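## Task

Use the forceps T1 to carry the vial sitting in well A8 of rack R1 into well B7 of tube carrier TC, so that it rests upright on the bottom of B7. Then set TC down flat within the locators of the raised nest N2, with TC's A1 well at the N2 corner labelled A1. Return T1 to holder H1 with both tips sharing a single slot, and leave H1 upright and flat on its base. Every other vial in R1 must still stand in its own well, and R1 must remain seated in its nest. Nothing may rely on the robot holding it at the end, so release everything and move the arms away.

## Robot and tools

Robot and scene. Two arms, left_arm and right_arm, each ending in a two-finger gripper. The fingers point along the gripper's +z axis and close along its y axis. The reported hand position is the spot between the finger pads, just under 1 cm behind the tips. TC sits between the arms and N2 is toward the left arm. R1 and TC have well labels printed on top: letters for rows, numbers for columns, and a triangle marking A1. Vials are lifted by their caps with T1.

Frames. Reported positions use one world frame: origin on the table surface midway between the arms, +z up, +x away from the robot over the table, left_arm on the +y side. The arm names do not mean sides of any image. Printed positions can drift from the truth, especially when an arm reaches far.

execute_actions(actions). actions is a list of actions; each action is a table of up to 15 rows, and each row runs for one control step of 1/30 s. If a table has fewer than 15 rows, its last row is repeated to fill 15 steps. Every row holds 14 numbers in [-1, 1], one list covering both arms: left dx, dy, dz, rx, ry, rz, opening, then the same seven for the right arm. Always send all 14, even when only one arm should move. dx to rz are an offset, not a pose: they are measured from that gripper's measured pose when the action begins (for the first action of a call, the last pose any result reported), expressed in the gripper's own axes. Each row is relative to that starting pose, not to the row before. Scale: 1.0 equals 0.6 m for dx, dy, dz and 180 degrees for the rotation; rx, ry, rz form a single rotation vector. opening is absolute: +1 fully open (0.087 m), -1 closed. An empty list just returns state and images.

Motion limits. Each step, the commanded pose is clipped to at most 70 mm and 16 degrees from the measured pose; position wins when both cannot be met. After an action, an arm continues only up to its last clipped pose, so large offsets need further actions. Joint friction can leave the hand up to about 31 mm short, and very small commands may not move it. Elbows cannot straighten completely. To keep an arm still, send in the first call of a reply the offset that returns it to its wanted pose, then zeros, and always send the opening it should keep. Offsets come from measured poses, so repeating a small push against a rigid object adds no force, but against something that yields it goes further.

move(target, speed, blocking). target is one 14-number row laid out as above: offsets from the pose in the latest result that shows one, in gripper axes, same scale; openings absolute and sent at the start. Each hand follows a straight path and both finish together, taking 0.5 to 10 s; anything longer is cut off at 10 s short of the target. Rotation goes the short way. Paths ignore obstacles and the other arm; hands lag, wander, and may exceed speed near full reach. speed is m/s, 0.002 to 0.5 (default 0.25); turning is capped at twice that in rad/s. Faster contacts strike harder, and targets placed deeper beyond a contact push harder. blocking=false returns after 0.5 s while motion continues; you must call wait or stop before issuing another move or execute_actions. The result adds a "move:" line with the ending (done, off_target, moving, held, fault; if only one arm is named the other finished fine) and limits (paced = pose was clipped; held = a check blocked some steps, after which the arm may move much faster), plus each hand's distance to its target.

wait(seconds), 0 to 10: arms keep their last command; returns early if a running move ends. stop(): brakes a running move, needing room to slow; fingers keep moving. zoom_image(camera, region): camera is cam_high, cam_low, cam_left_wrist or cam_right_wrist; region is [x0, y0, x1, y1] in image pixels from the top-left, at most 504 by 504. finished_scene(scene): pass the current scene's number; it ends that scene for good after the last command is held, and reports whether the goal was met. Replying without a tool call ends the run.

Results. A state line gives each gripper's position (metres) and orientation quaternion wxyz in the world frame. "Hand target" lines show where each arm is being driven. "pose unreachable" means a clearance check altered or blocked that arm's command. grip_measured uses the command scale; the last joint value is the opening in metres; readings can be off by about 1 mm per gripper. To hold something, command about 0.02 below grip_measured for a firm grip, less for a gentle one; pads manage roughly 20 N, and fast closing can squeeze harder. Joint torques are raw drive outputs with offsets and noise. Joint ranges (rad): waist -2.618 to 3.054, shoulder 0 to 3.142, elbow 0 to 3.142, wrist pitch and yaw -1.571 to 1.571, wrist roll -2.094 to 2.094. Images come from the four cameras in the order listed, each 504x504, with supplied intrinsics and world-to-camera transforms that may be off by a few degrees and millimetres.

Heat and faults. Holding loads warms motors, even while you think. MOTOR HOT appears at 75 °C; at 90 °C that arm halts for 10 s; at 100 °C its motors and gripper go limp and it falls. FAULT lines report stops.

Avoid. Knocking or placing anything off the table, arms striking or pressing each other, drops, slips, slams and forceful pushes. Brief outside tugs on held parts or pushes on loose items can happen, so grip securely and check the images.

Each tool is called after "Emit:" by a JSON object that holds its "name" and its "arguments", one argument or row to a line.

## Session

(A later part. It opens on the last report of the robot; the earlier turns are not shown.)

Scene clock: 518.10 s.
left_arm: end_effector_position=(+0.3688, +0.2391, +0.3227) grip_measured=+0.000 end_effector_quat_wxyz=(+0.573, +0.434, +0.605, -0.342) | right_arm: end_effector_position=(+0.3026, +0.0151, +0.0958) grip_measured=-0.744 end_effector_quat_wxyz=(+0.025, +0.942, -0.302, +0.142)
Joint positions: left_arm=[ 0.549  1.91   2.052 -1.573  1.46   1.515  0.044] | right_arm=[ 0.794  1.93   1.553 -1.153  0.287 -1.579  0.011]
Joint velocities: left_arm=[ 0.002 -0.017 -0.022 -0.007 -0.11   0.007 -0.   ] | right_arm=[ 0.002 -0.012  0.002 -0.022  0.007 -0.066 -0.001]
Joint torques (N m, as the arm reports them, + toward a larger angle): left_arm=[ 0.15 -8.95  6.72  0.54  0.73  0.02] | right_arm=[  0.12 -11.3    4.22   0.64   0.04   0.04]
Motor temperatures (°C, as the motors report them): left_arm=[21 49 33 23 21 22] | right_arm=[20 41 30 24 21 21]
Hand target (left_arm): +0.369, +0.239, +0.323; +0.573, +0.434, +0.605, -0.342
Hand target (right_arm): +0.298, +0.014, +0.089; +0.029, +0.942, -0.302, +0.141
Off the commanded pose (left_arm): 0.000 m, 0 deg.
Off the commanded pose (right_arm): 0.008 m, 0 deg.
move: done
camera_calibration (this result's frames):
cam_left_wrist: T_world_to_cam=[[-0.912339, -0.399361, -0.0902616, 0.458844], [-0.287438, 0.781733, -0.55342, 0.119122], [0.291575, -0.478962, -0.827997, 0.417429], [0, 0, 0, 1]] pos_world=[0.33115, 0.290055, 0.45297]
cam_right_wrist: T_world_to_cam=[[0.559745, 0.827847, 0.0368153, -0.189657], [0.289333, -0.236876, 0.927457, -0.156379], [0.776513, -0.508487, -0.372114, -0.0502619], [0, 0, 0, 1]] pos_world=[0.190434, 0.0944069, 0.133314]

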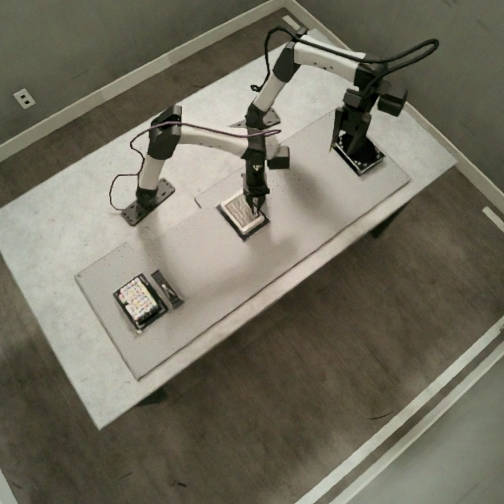

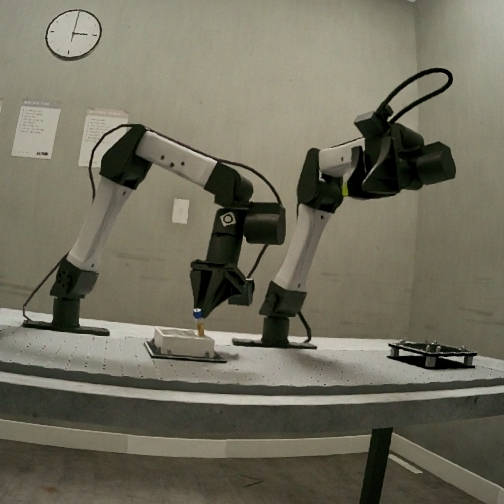

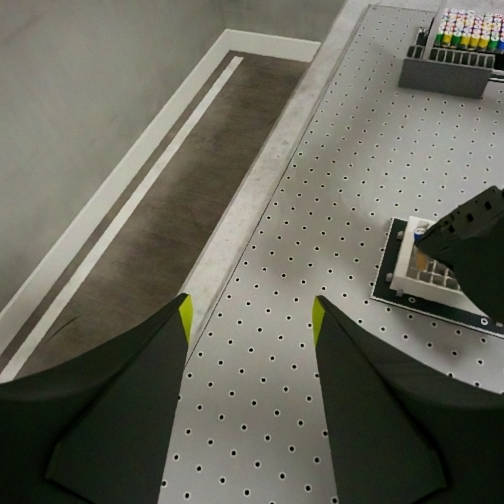

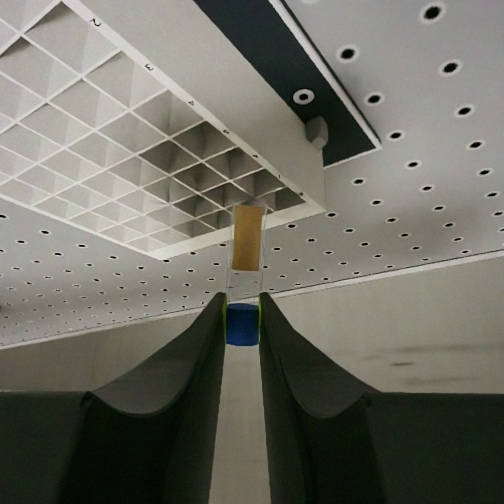

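Emit:
{"name": "move", "arguments": {
  "target": [0,0,0,0,0,0,0, -0.009,0.022,-0.004,0,0,0,-0.755],
  "speed": 0.008
}}

Emit:
{"name": "zoom_image", "arguments": {
  "camera": "cam_right_wrist",
  "region": [150,80,390,320]
}}

Emit:
{"name": "zoom_image", "arguments": {
  "camera": "cam_left_wrist",
  "region": [364,190,504,310]
}}

Scene clock: 520.60 s.
left_arm: end_effector_position=(+0.3688, +0.2391, +0.3227) grip_measured=+0.000 end_effector_quat_wxyz=(+0.573, +0.434, +0.605, -0.342) | right_arm: end_effector_position=(+0.2954, +0.0100, +0.0988) grip_measured=-0.744 end_effector_quat_wxyz=(+0.024, +0.943, -0.301, +0.143)
Joint positions: left_arm=[ 0.549  1.91   2.052 -1.573  1.46   1.515  0.044] | right_arm=[ 0.803  1.895  1.517 -1.152  0.287 -1.571  0.011]
Joint velocities: left_arm=[ 0.007 -0.002 -0.027 -0.007  0.051  0.022  0.001] | right_arm=[-0.002 -0.017 -0.027 -0.051 -0.022 -0.007  0.   ]
Joint torques (N m, as the arm reports them, + toward a larger angle): left_arm=[ 0.01 -8.76  6.85  0.53  0.76  0.04] | right_arm=[  0.12 -11.82   4.51   0.51   0.03   0.01]
Motor temperatures (°C, as the motors report them): left_arm=[21 49 33 23 21 22] | right_arm=[20 42 30 24 21 21]
Hand target (left_arm): +0.369, +0.239, +0.323; +0.573, +0.434, +0.605, -0.342
Hand target (right_arm): +0.290, +0.008, +0.096; +0.025, +0.942, -0.302, +0.142
Off the commanded pose (left_arm): 0.000 m, 0 deg.
Off the commanded pose (right_arm): 0.006 m, 0 deg.
move: done
camera_calibration (this result's frames):
cam_left_wrist: T_world_to_cam=[[-0.912339, -0.399361, -0.0902616, 0.458844], [-0.287438, 0.781733, -0.55342, 0.119122], [0.291575, -0.478962, -0.827997, 0.417429], [0, 0, 0, 1]] pos_world=[0.33115, 0.290055, 0.45297]
cam_right_wrist: T_world_to_cam=[[0.558808, 0.828349, 0.0396361, -0.181607], [0.288287, -0.23885, 0.927276, -0.157963], [0.777576, -0.506743, -0.372273, -0.0464258], [0, 0, 0, 1]] pos_world=[0.183122, 0.0891786, 0.13639]

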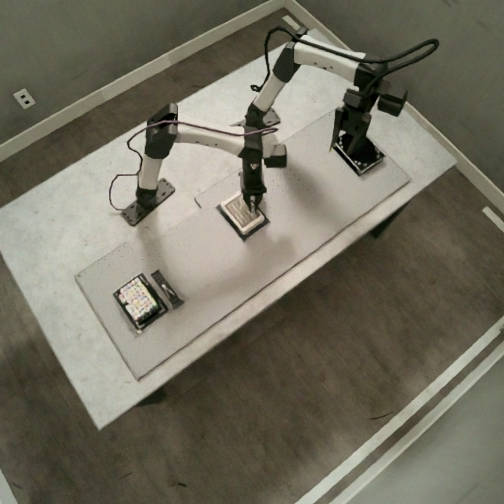

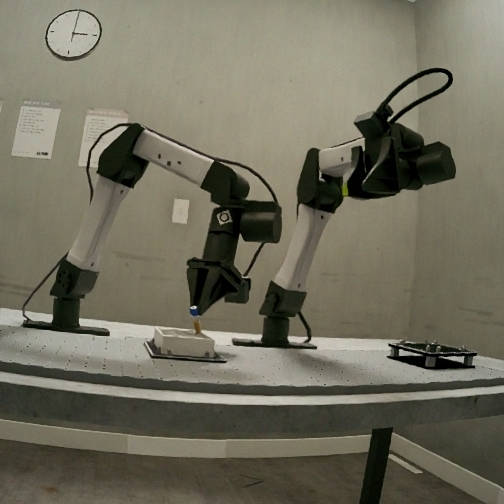

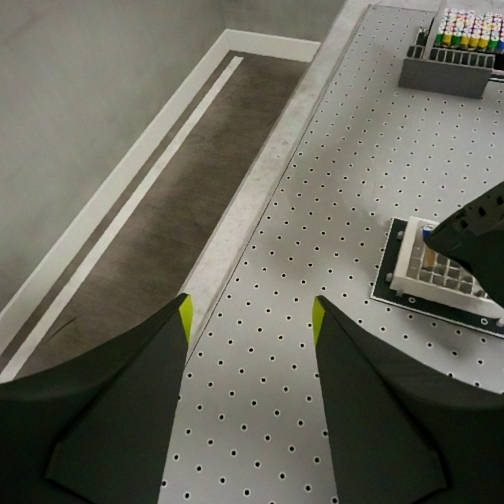

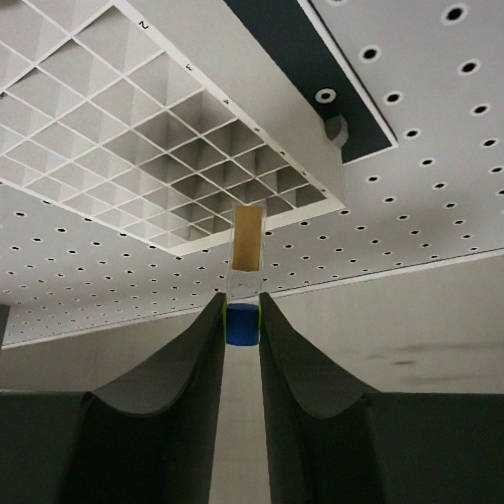

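Region (150, 80, 390, 320) of cam_right_wrist's 504x504 image, scaled by 2.100, with more detail than that image has.

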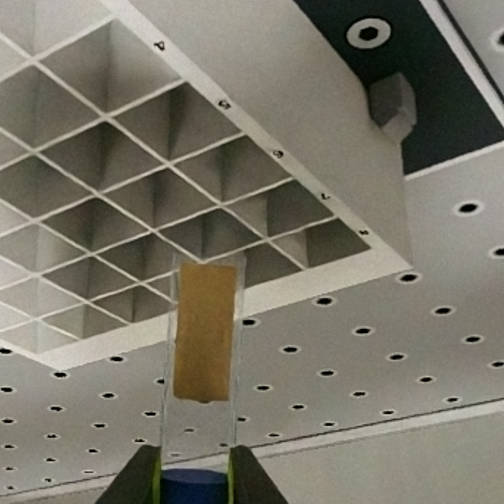

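Region (364, 190, 504, 310) of cam_left_wrist's 504x504 image, scaled by 3.600, with more detail than that image has; it fills the top 432 rows of this view, and the rest is white.

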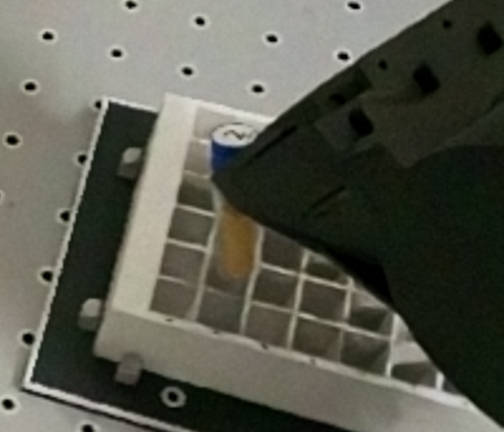

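Emit:
{"name": "move", "arguments": {
  "target": [0,0,0,0,0,0,0, -0.012,-0.006,0.025,0,0,0,-0.755],
  "speed": 0.008
}}

Emit:
{"name": "zoom_image", "arguments": {
  "camera": "cam_right_wrist",
  "region": [150,80,390,320]
}}

Emit:
{"name": "zoom_image", "arguments": {
  "camera": "cam_left_wrist",
  "region": [364,190,504,310]
}}

Scene clock: 523.83 s.
left_arm: end_effector_position=(+0.3688, +0.2391, +0.3227) grip_measured=+0.000 end_effector_quat_wxyz=(+0.573, +0.434, +0.605, -0.342) | right_arm: end_effector_position=(+0.3002, +0.0169, +0.0991) grip_measured=-0.744 end_effector_quat_wxyz=(+0.007, +0.941, -0.304, +0.148)
Joint positions: left_arm=[ 0.549  1.91   2.052 -1.573  1.46   1.515  0.044] | right_arm=[ 0.803  1.895  1.516 -1.115  0.287 -1.571  0.011]
Joint velocities: left_arm=[ 0.007  0.002 -0.002  0.037 -0.007  0.022  0.   ] | right_arm=[ 0.002 -0.002 -0.002 -0.007 -0.037 -0.066 -0.001]
Joint torques (N m, as the arm reports them, + toward a larger angle): left_arm=[ 0.06 -8.96  6.71  0.53  0.76  0.01] | right_arm=[ 0.04 -8.82  4.47  0.67  0.02  0.01]
Motor temperatures (°C, as the motors report them): left_arm=[21 49 33 23 21 22] | right_arm=[20 42 30 24 21 21]
Hand target (left_arm): +0.369, +0.239, +0.323; +0.573, +0.434, +0.605, -0.342
Hand target (right_arm): +0.296, +0.014, +0.083; +0.024, +0.943, -0.301, +0.142
Off the commanded pose (left_arm): 0.000 m, 0 deg.
Off the commanded pose (right_arm): 0.017 m, 2 deg.
move: off_target (right_arm)
camera_calibration (this result's frames):
cam_left_wrist: T_world_to_cam=[[-0.912339, -0.399361, -0.0902616, 0.458844], [-0.287438, 0.781733, -0.55342, 0.119122], [0.291575, -0.478962, -0.827997, 0.417429], [0, 0, 0, 1]] pos_world=[0.33115, 0.290055, 0.45297]
cam_right_wrist: T_world_to_cam=[[0.557886, 0.826403, 0.0762952, -0.193318], [0.268618, -0.266787, 0.925564, -0.151457], [0.785244, -0.495865, -0.370823, -0.0492202], [0, 0, 0, 1]] pos_world=[0.187183, 0.0949456, 0.13668]

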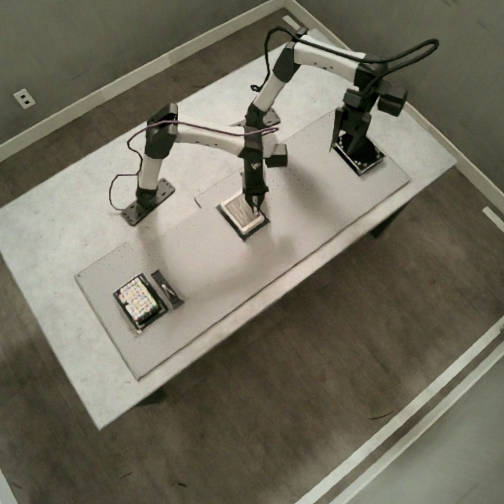

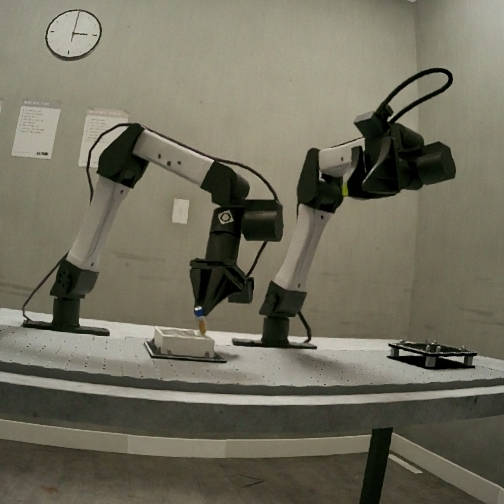

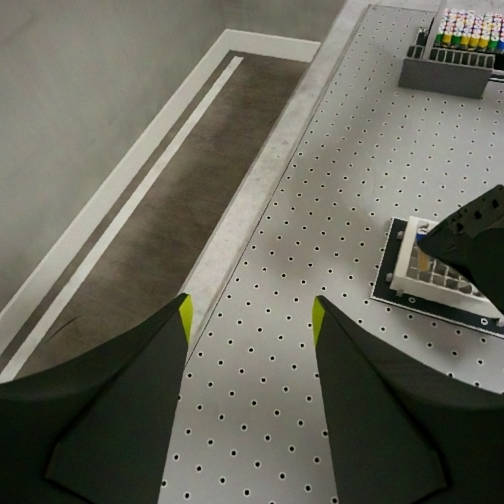

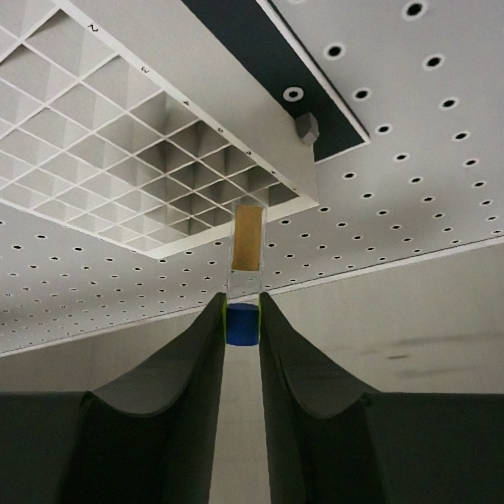

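Region (150, 80, 390, 320) of cam_right_wrist's 504x504 image, scaled by 2.100, with more detail than that image has.

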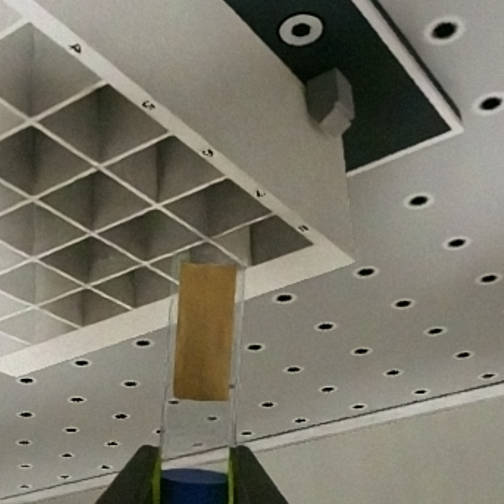

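Region (364, 190, 504, 310) of cam_left_wrist's 504x504 image, scaled by 3.600, with more detail than that image has; it fills the top 432 rows of this view, and the rest is white.

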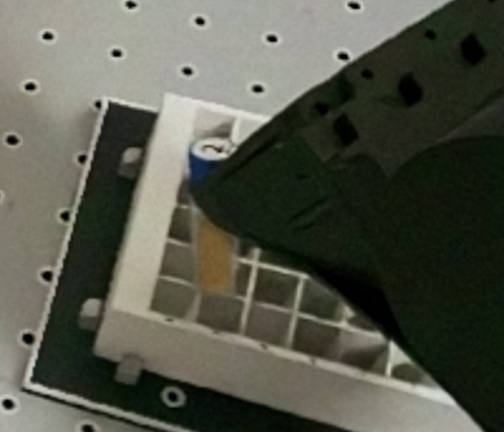

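Emit:
{"name": "move", "arguments": {
  "target": [0,0,0,0,0,0,0, -0.016,0.013,0.033,-0.02,0,0,-0.755],
  "speed": 0.008
}}

Emit:
{"name": "zoom_image", "arguments": {
  "camera": "cam_right_wrist",
  "region": [150,80,390,320]
}}

Emit:
{"name": "zoom_image", "arguments": {
  "camera": "cam_left_wrist",
  "region": [364,190,504,310]
}}

Scene clock: 528.70 s.
left_arm: end_effector_position=(+0.3688, +0.2391, +0.3227) grip_measured=+0.000 end_effector_quat_wxyz=(+0.573, +0.434, +0.605, -0.342) | right_arm: end_effector_position=(+0.3002, +0.0160, +0.0956) grip_measured=-0.744 end_effector_quat_wxyz=(+0.010, +0.939, -0.312, +0.148)
Joint positions: left_arm=[ 0.549  1.91   2.052 -1.573  1.46   1.515  0.044] | right_arm=[ 0.803  1.906  1.516 -1.114  0.29  -1.553  0.011]
Joint velocities: left_arm=[-0.012 -0.032 -0.007 -0.007  0.007  0.007  0.   ] | right_arm=[-0.002 -0.002 -0.002  0.007  0.007  0.007  0.   ]
Joint torques (N m, as the arm reports them, + toward a larger angle): left_arm=[ 0.04 -8.84  6.65  0.52  0.71  0.03] | right_arm=[ 0.29 -7.64  5.28  0.48 -0.02  0.04]
Motor temperatures (°C, as the motors report them): left_arm=[21 49 33 23 21 22] | right_arm=[20 41 30 23 21 21]
Hand target (left_arm): +0.369, +0.239, +0.323; +0.573, +0.434, +0.605, -0.342
Hand target (right_arm): +0.294, +0.013, +0.077; +0.036, +0.940, -0.309, +0.138
Off the commanded pose (left_arm): 0.000 m, 0 deg.
Off the commanded pose (right_arm): 0.020 m, 3 deg.
move: off_target (right_arm)
camera_calibration (this result's frames):
cam_left_wrist: T_world_to_cam=[[-0.912339, -0.399361, -0.0902616, 0.458844], [-0.287438, 0.781733, -0.55342, 0.119122], [0.291575, -0.478962, -0.827997, 0.417429], [0, 0, 0, 1]] pos_world=[0.33115, 0.290055, 0.45297]
cam_right_wrist: T_world_to_cam=[[0.572249, 0.816959, 0.0714782, -0.195981], [0.265189, -0.266821, 0.926543, -0.147484], [0.77602, -0.511257, -0.369337, -0.0480548], [0, 0, 0, 1]] pos_world=[0.188552, 0.0961879, 0.13291]

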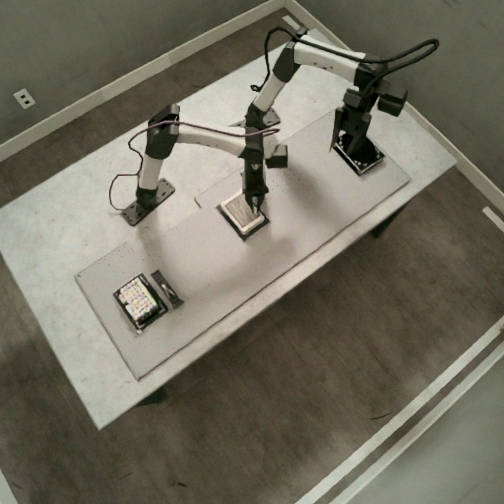

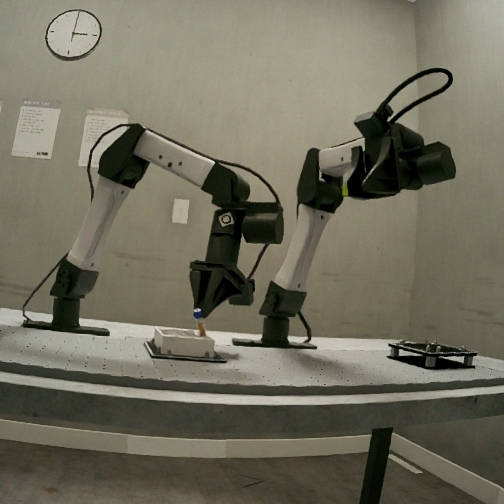

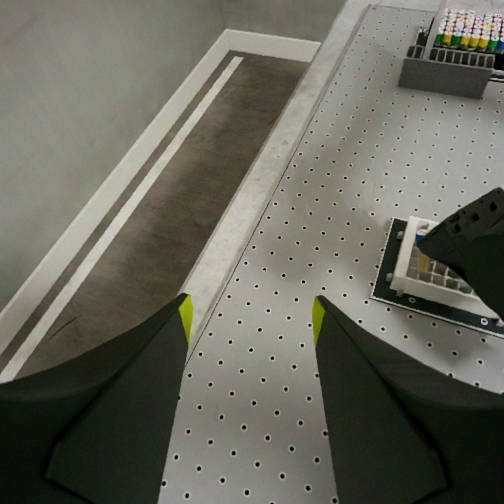

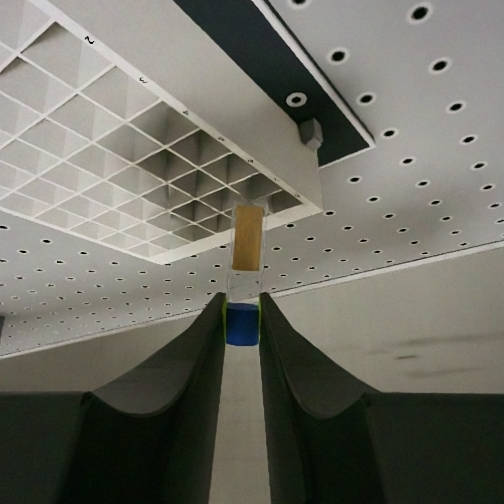

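Region (150, 80, 390, 320) of cam_right_wrist's 504x504 image, scaled by 2.100, with more detail than that image has.

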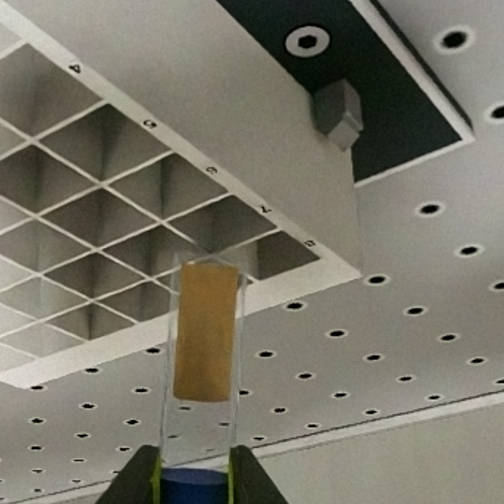

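Region (364, 190, 504, 310) of cam_left_wrist's 504x504 image, scaled by 3.600, with more detail than that image has; it fills the top 432 rows of this view, and the rest is white.

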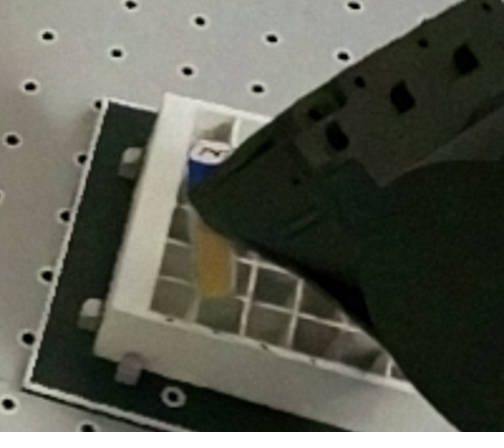

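Emit:
{"name": "move", "arguments": {
  "target": [0,0,0,0,0,0,0, 0,0.022,0.008,-0.02,0,0,-0.755],
  "speed": 0.006
}}

Emit:
{"name": "zoom_image", "arguments": {
  "camera": "cam_right_wrist",
  "region": [150,80,390,320]
}}

Emit:
{"name": "zoom_image", "arguments": {
  "camera": "cam_left_wrist",
  "region": [364,190,504,310]
}}

Scene clock: 534.60 s.
left_arm: end_effector_position=(+0.3688, +0.2391, +0.3227) grip_measured=+0.000 end_effector_quat_wxyz=(+0.573, +0.434, +0.605, -0.342) | right_arm: end_effector_position=(+0.2958, +0.0098, +0.0953) grip_measured=-0.744 end_effector_quat_wxyz=(+0.025, +0.939, -0.312, +0.144)
Joint positions: left_arm=[ 0.549  1.91   2.052 -1.573  1.46   1.515  0.044] | right_arm=[ 0.803  1.906  1.516 -1.146  0.291 -1.548  0.011]
Joint velocities: left_arm=[-0.017 -0.017 -0.007 -0.007  0.007  0.022  0.001] | right_arm=[-0.007 -0.017 -0.002 -0.037  0.022 -0.022 -0.   ]
Joint torques (N m, as the arm reports them, + toward a larger angle): left_arm=[ 0.06 -8.88  6.82  0.53  0.72  0.01] | right_arm=[-0.98 -9.69  6.56  0.26  0.01  0.07]
Motor temperatures (°C, as the motors report them): left_arm=[21 49 33 23 21 22] | right_arm=[20 41 30 23 21 21]
Hand target (left_arm): +0.369, +0.239, +0.323; +0.573, +0.434, +0.605, -0.342
Hand target (right_arm): +0.294, +0.005, +0.090; +0.040, +0.938, -0.316, +0.138
Off the commanded pose (left_arm): 0.000 m, 0 deg.
Off the commanded pose (right_arm): 0.007 m, 2 deg.
move: done
camera_calibration (this result's frames):
cam_left_wrist: T_world_to_cam=[[-0.912339, -0.399361, -0.0902616, 0.458844], [-0.287438, 0.781733, -0.55342, 0.119122], [0.291575, -0.478962, -0.827997, 0.417429], [0, 0, 0, 1]] pos_world=[0.33115, 0.290055, 0.45297]
cam_right_wrist: T_world_to_cam=[[0.577419, 0.815417, 0.0410141, -0.186996], [0.280081, -0.245019, 0.928181, -0.152469], [0.766904, -0.524462, -0.369861, -0.0451348], [0, 0, 0, 1]] pos_world=[0.185293, 0.0914509, 0.132495]

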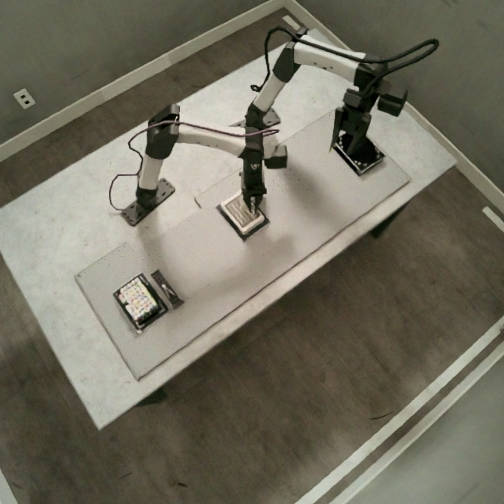

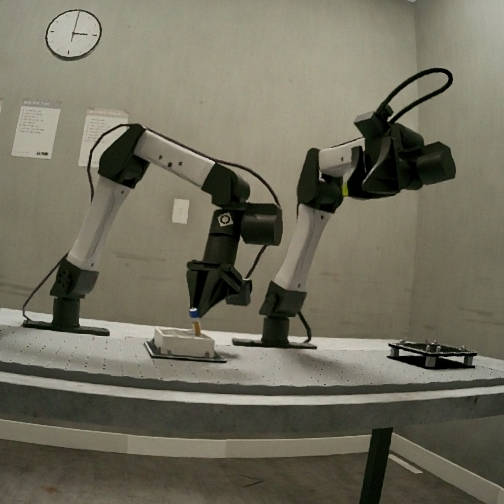

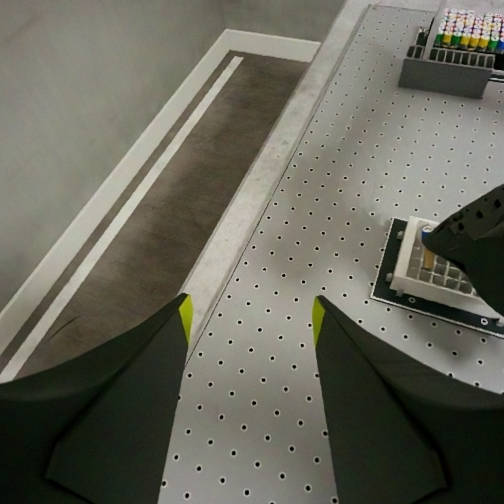

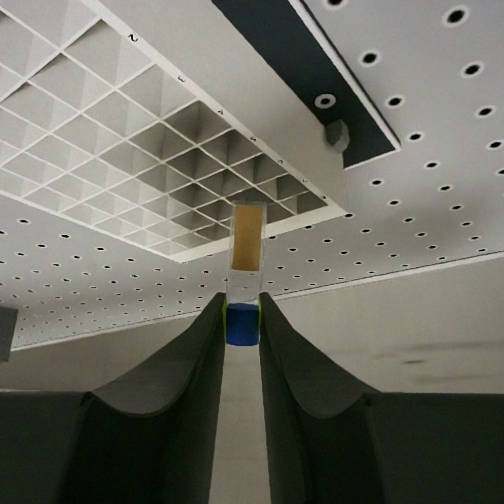

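Region (150, 80, 390, 320) of cam_right_wrist's 504x504 image, scaled by 2.100, with more detail than that image has.

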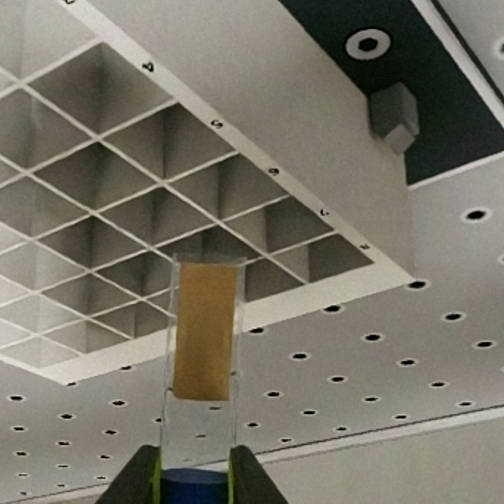

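Region (364, 190, 504, 310) of cam_left_wrist's 504x504 image, scaled by 3.600, with more detail than that image has; it fills the top 432 rows of this view, and the rest is white.

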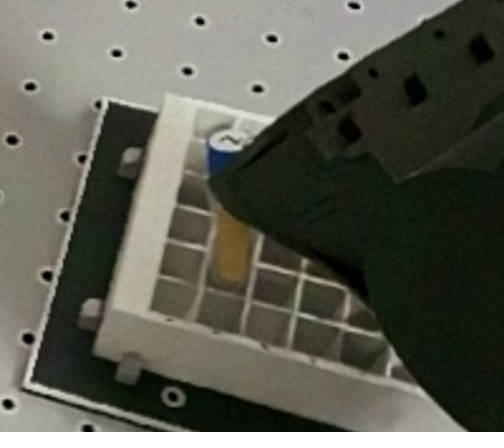

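Looks over B7. Descend.

Emit:
{"name": "move", "arguments": {
  "target": [0,0,0,0,0,0,0, -0.013,0.003,0.04,-0.01,0,0,-0.755],
  "speed": 0.01
}}

Emit:
{"name": "zoom_image", "arguments": {
  "camera": "cam_left_wrist",
  "region": [364,190,504,310]
}}

Scene clock: 537.77 s.
left_arm: end_effector_position=(+0.3688, +0.2391, +0.3227) grip_measured=+0.000 end_effector_quat_wxyz=(+0.573, +0.434, +0.605, -0.342) | right_arm: end_effector_position=(+0.2992, +0.0133, +0.0936) grip_measured=-0.744 end_effector_quat_wxyz=(+0.018, +0.938, -0.314, +0.148)
Joint positions: left_arm=[ 0.549  1.91   2.052 -1.573  1.46   1.515  0.044] | right_arm=[ 0.803  1.912  1.516 -1.124  0.295 -1.545  0.011]
Joint velocities: left_arm=[-0.017 -0.027 -0.002 -0.037 -0.007 -0.066  0.   ] | right_arm=[-0.007  0.002 -0.017  0.007 -0.081  0.022 -0.   ]
Joint torques (N m, as the arm reports them, + toward a larger angle): left_arm=[ 0.19 -8.86  6.77  0.52  0.73  0.02] | right_arm=[-0.32 -8.03  3.32  0.72 -0.04  0.  ]
Motor temperatures (°C, as the motors report them): left_arm=[21 49 34 23 21 22] | right_arm=[20 41 30 23 21 21]
Hand target (left_arm): +0.369, +0.239, +0.323; +0.573, +0.434, +0.605, -0.342
Hand target (right_arm): +0.294, +0.009, +0.071; +0.040, +0.938, -0.314, +0.139
Off the commanded pose (left_arm): 0.000 m, 0 deg.
Off the commanded pose (right_arm): 0.024 m, 3 deg.
move: off_target (right_arm)
camera_calibration (this result's frames):
cam_left_wrist: T_world_to_cam=[[-0.912339, -0.399361, -0.0902616, 0.458844], [-0.287438, 0.781733, -0.55342, 0.119122], [0.291575, -0.478962, -0.827997, 0.417429], [0, 0, 0, 1]] pos_world=[0.33115, 0.290055, 0.45297]
cam_right_wrist: T_world_to_cam=[[0.578722, 0.813509, 0.0573124, -0.193666], [0.267367, -0.255655, 0.929062, -0.147162], [0.770452, -0.522345, -0.365459, -0.0479643], [0, 0, 0, 1]] pos_world=[0.188379, 0.0948721, 0.130293]

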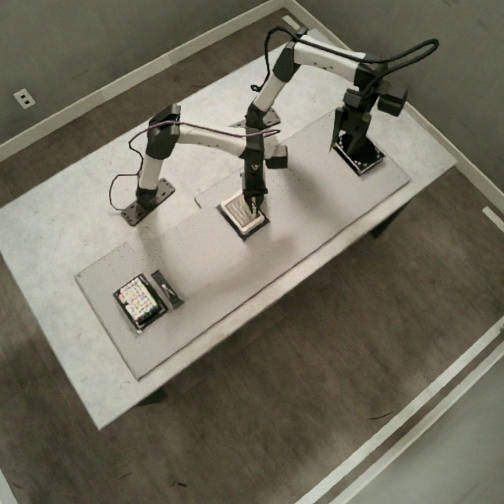

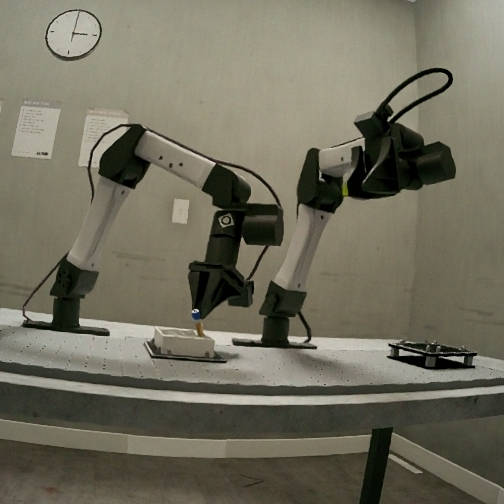

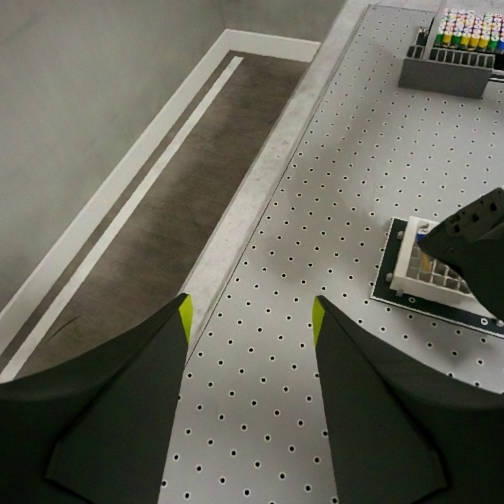

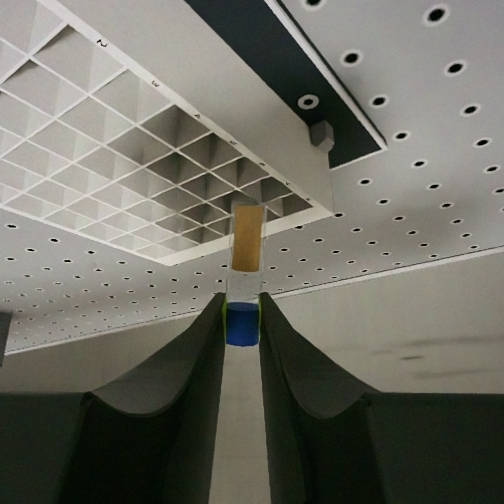

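Region (364, 190, 504, 310) of cam_left_wrist's 504x504 image, scaled by 3.600, with more detail than that image has; it fills the top 432 rows of this view, and the rest is white.

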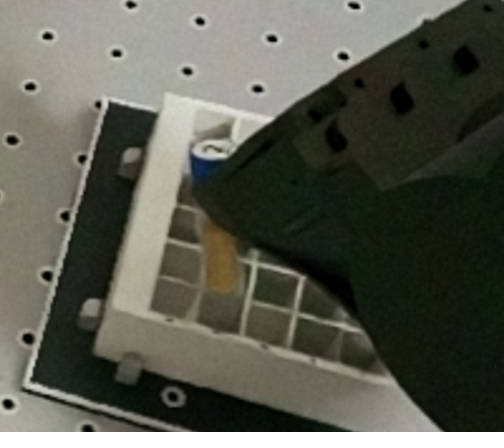

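Emit:
{"name": "move", "arguments": {
  "target": [0,0,0,0,0,0,0, -0.013,0.016,0.035,-0.03,0,0,-0.755],
  "speed": 0.01
}}

Emit:
{"name": "zoom_image", "arguments": {
  "camera": "cam_left_wrist",
  "region": [364,190,504,310]
}}

Scene clock: 543.40 s.
left_arm: end_effector_position=(+0.3688, +0.2391, +0.3227) grip_measured=+0.000 end_effector_quat_wxyz=(+0.573, +0.434, +0.605, -0.342) | right_arm: end_effector_position=(+0.2991, +0.0079, +0.0864) grip_measured=-0.744 end_effector_quat_wxyz=(+0.038, +0.934, -0.320, +0.152)
Joint positions: left_arm=[ 0.549  1.91   2.052 -1.573  1.46   1.515  0.044] | right_arm=[ 0.803  1.938  1.516 -1.137  0.315 -1.526  0.011]
Joint velocities: left_arm=[ 0.002 -0.027  0.022 -0.066  0.081 -0.066 -0.001] | right_arm=[-0.002  0.007  0.012 -0.037 -0.066  0.007 -0.   ]
Joint torques (N m, as the arm reports them, + toward a larger angle): left_arm=[ 0.08 -8.95  6.61  0.52  0.73  0.02] | right_arm=[-0.52 -7.22  7.5   0.21 -0.18  0.09]
Motor temperatures (°C, as the motors report them): left_arm=[21 49 34 23 21 22] | right_arm=[20 41 30 23 21 21]
Hand target (left_arm): +0.369, +0.239, +0.323; +0.573, +0.434, +0.605, -0.342
Hand target (right_arm): +0.293, +0.007, +0.071; +0.062, +0.936, -0.321, +0.133
Off the commanded pose (left_arm): 0.000 m, 0 deg.
Off the commanded pose (right_arm): 0.017 m, 4 deg.
move: off_target (right_arm)
camera_calibration (this result's frames):
cam_left_wrist: T_world_to_cam=[[-0.912339, -0.399361, -0.0902616, 0.458844], [-0.287438, 0.781733, -0.55342, 0.119122], [0.291575, -0.478962, -0.827997, 0.417429], [0, 0, 0, 1]] pos_world=[0.33115, 0.290055, 0.45297]
cam_right_wrist: T_world_to_cam=[[0.594078, 0.804036, 0.0244345, -0.190522], [0.265982, -0.225012, 0.937349, -0.142327], [0.759161, -0.550359, -0.347534, -0.0513244], [0, 0, 0, 1]] pos_world=[0.190005, 0.0929141, 0.120229]

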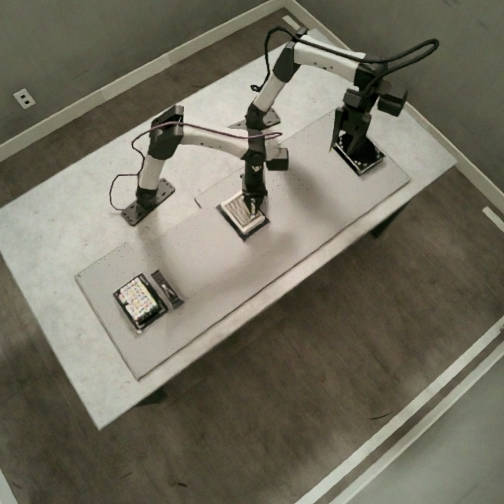

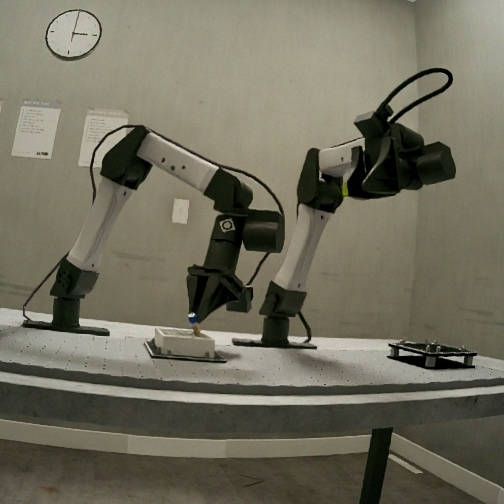

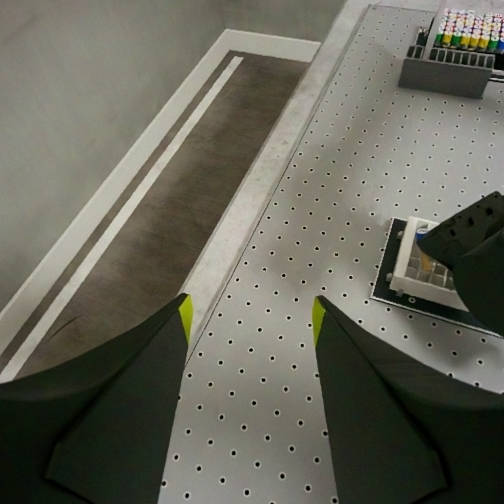

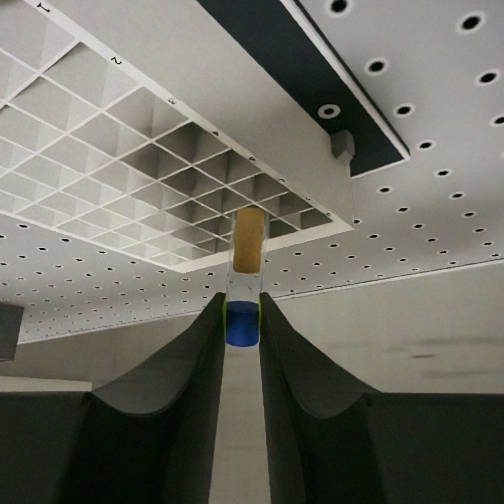

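Region (364, 190, 504, 310) of cam_left_wrist's 504x504 image, scaled by 3.600, with more detail than that image has; it fills the top 432 rows of this view, and the rest is white.

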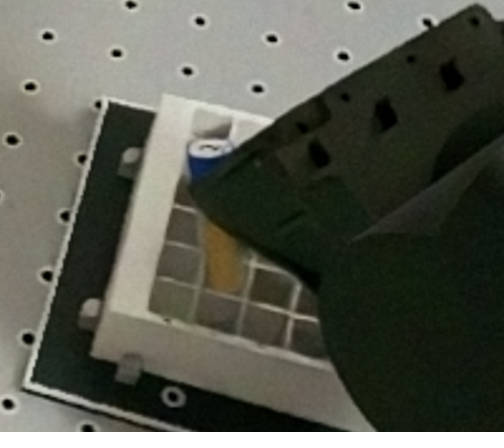

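Emit:
{"name": "move", "arguments": {
  "target": [0,0,0,0,0,0,0, -0.014,0.018,0.0,0,0,0,-0.755],
  "speed": 0.006
}}

Emit:
{"name": "zoom_image", "arguments": {
  "camera": "cam_left_wrist",
  "region": [364,190,504,310]
}}

Emit:
{"name": "zoom_image", "arguments": {
  "camera": "cam_right_wrist",
  "region": [150,80,390,320]
}}

Scene clock: 546.73 s.
left_arm: end_effector_position=(+0.3688, +0.2391, +0.3227) grip_measured=+0.000 end_effector_quat_wxyz=(+0.573, +0.434, +0.605, -0.342) | right_arm: end_effector_position=(+0.2953, +0.0093, +0.0889) grip_measured=-0.744 end_effector_quat_wxyz=(+0.029, +0.933, -0.321, +0.158)
Joint positions: left_arm=[ 0.549  1.91   2.052 -1.573  1.46   1.515  0.044] | right_arm=[ 0.816  1.915  1.492 -1.118  0.322 -1.514  0.011]
Joint velocities: left_arm=[-0.002 -0.002 -0.027  0.037  0.037 -0.007 -0.   ] | right_arm=[ 0.007 -0.007  0.002  0.037 -0.051 -0.007 -0.001]
Joint torques (N m, as the arm reports them, + toward a larger angle): left_arm=[-0.04 -8.86  6.7   0.55  0.73  0.03] | right_arm=[  0.26 -11.82   3.82   0.4   -0.08   0.06]
Motor temperatures (°C, as the motors report them): left_arm=[21 50 34 23 21 22] | right_arm=[20 41 30 23 21 21]
Hand target (left_arm): +0.369, +0.239, +0.323; +0.573, +0.434, +0.605, -0.342
Hand target (right_arm): +0.286, +0.004, +0.083; +0.039, +0.934, -0.320, +0.152
Off the commanded pose (left_arm): 0.000 m, 0 deg.
Off the commanded pose (right_arm): 0.012 m, 1 deg.
move: off_target (right_arm)
camera_calibration (this result's frames):
cam_left_wrist: T_world_to_cam=[[-0.912339, -0.399361, -0.0902616, 0.458844], [-0.287438, 0.781733, -0.55342, 0.119122], [0.291575, -0.478962, -0.827997, 0.417429], [0, 0, 0, 1]] pos_world=[0.33115, 0.290055, 0.45297]
cam_right_wrist: T_world_to_cam=[[0.592149, 0.804531, 0.0457121, -0.190744], [0.249973, -0.237321, 0.938719, -0.13861], [0.766077, -0.544434, -0.34164, -0.0493957], [0, 0, 0, 1]] pos_world=[0.185438, 0.0936716, 0.12196]

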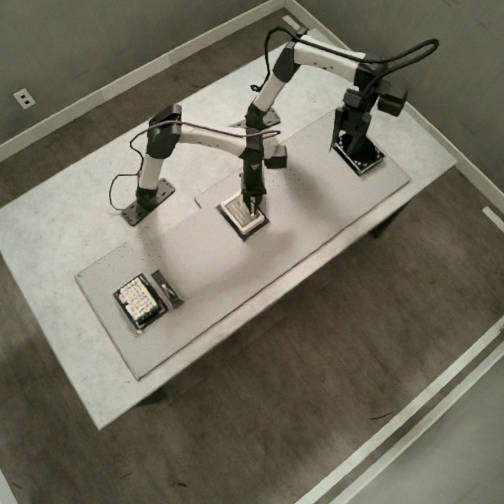

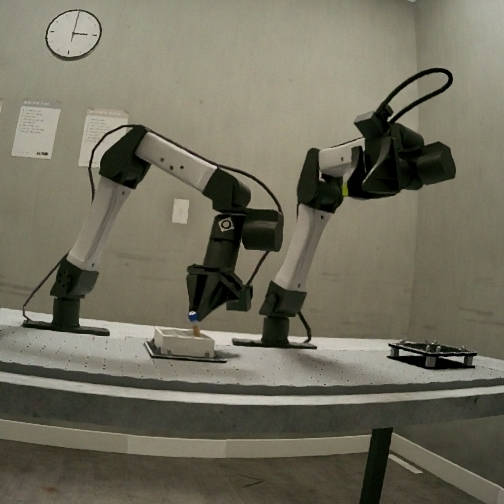

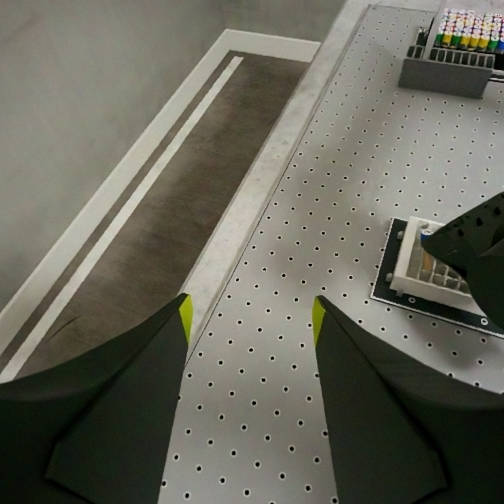

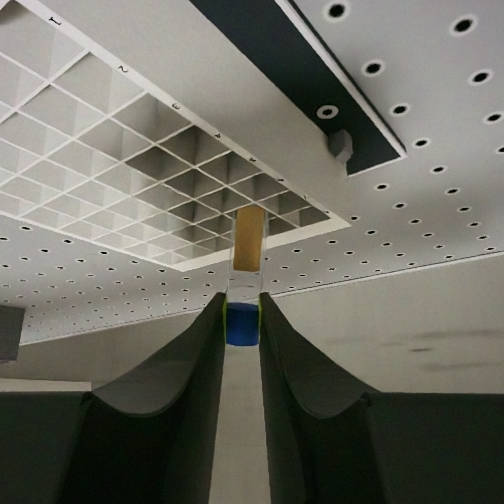

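Region (364, 190, 504, 310) of cam_left_wrist's 504x504 image, scaled by 3.600, with more detail than that image has; it fills the top 432 rows of this view, and the rest is white.

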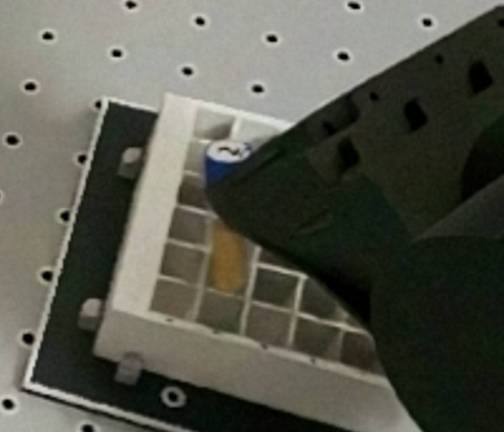

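Region (150, 80, 390, 320) of cam_right_wrist's 504x504 image, scaled by 2.100, with more detail than that image has.

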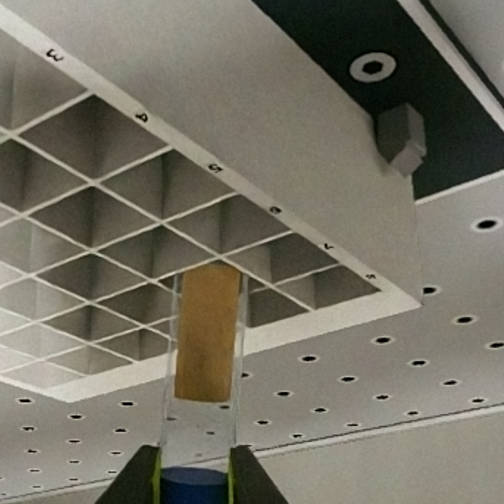

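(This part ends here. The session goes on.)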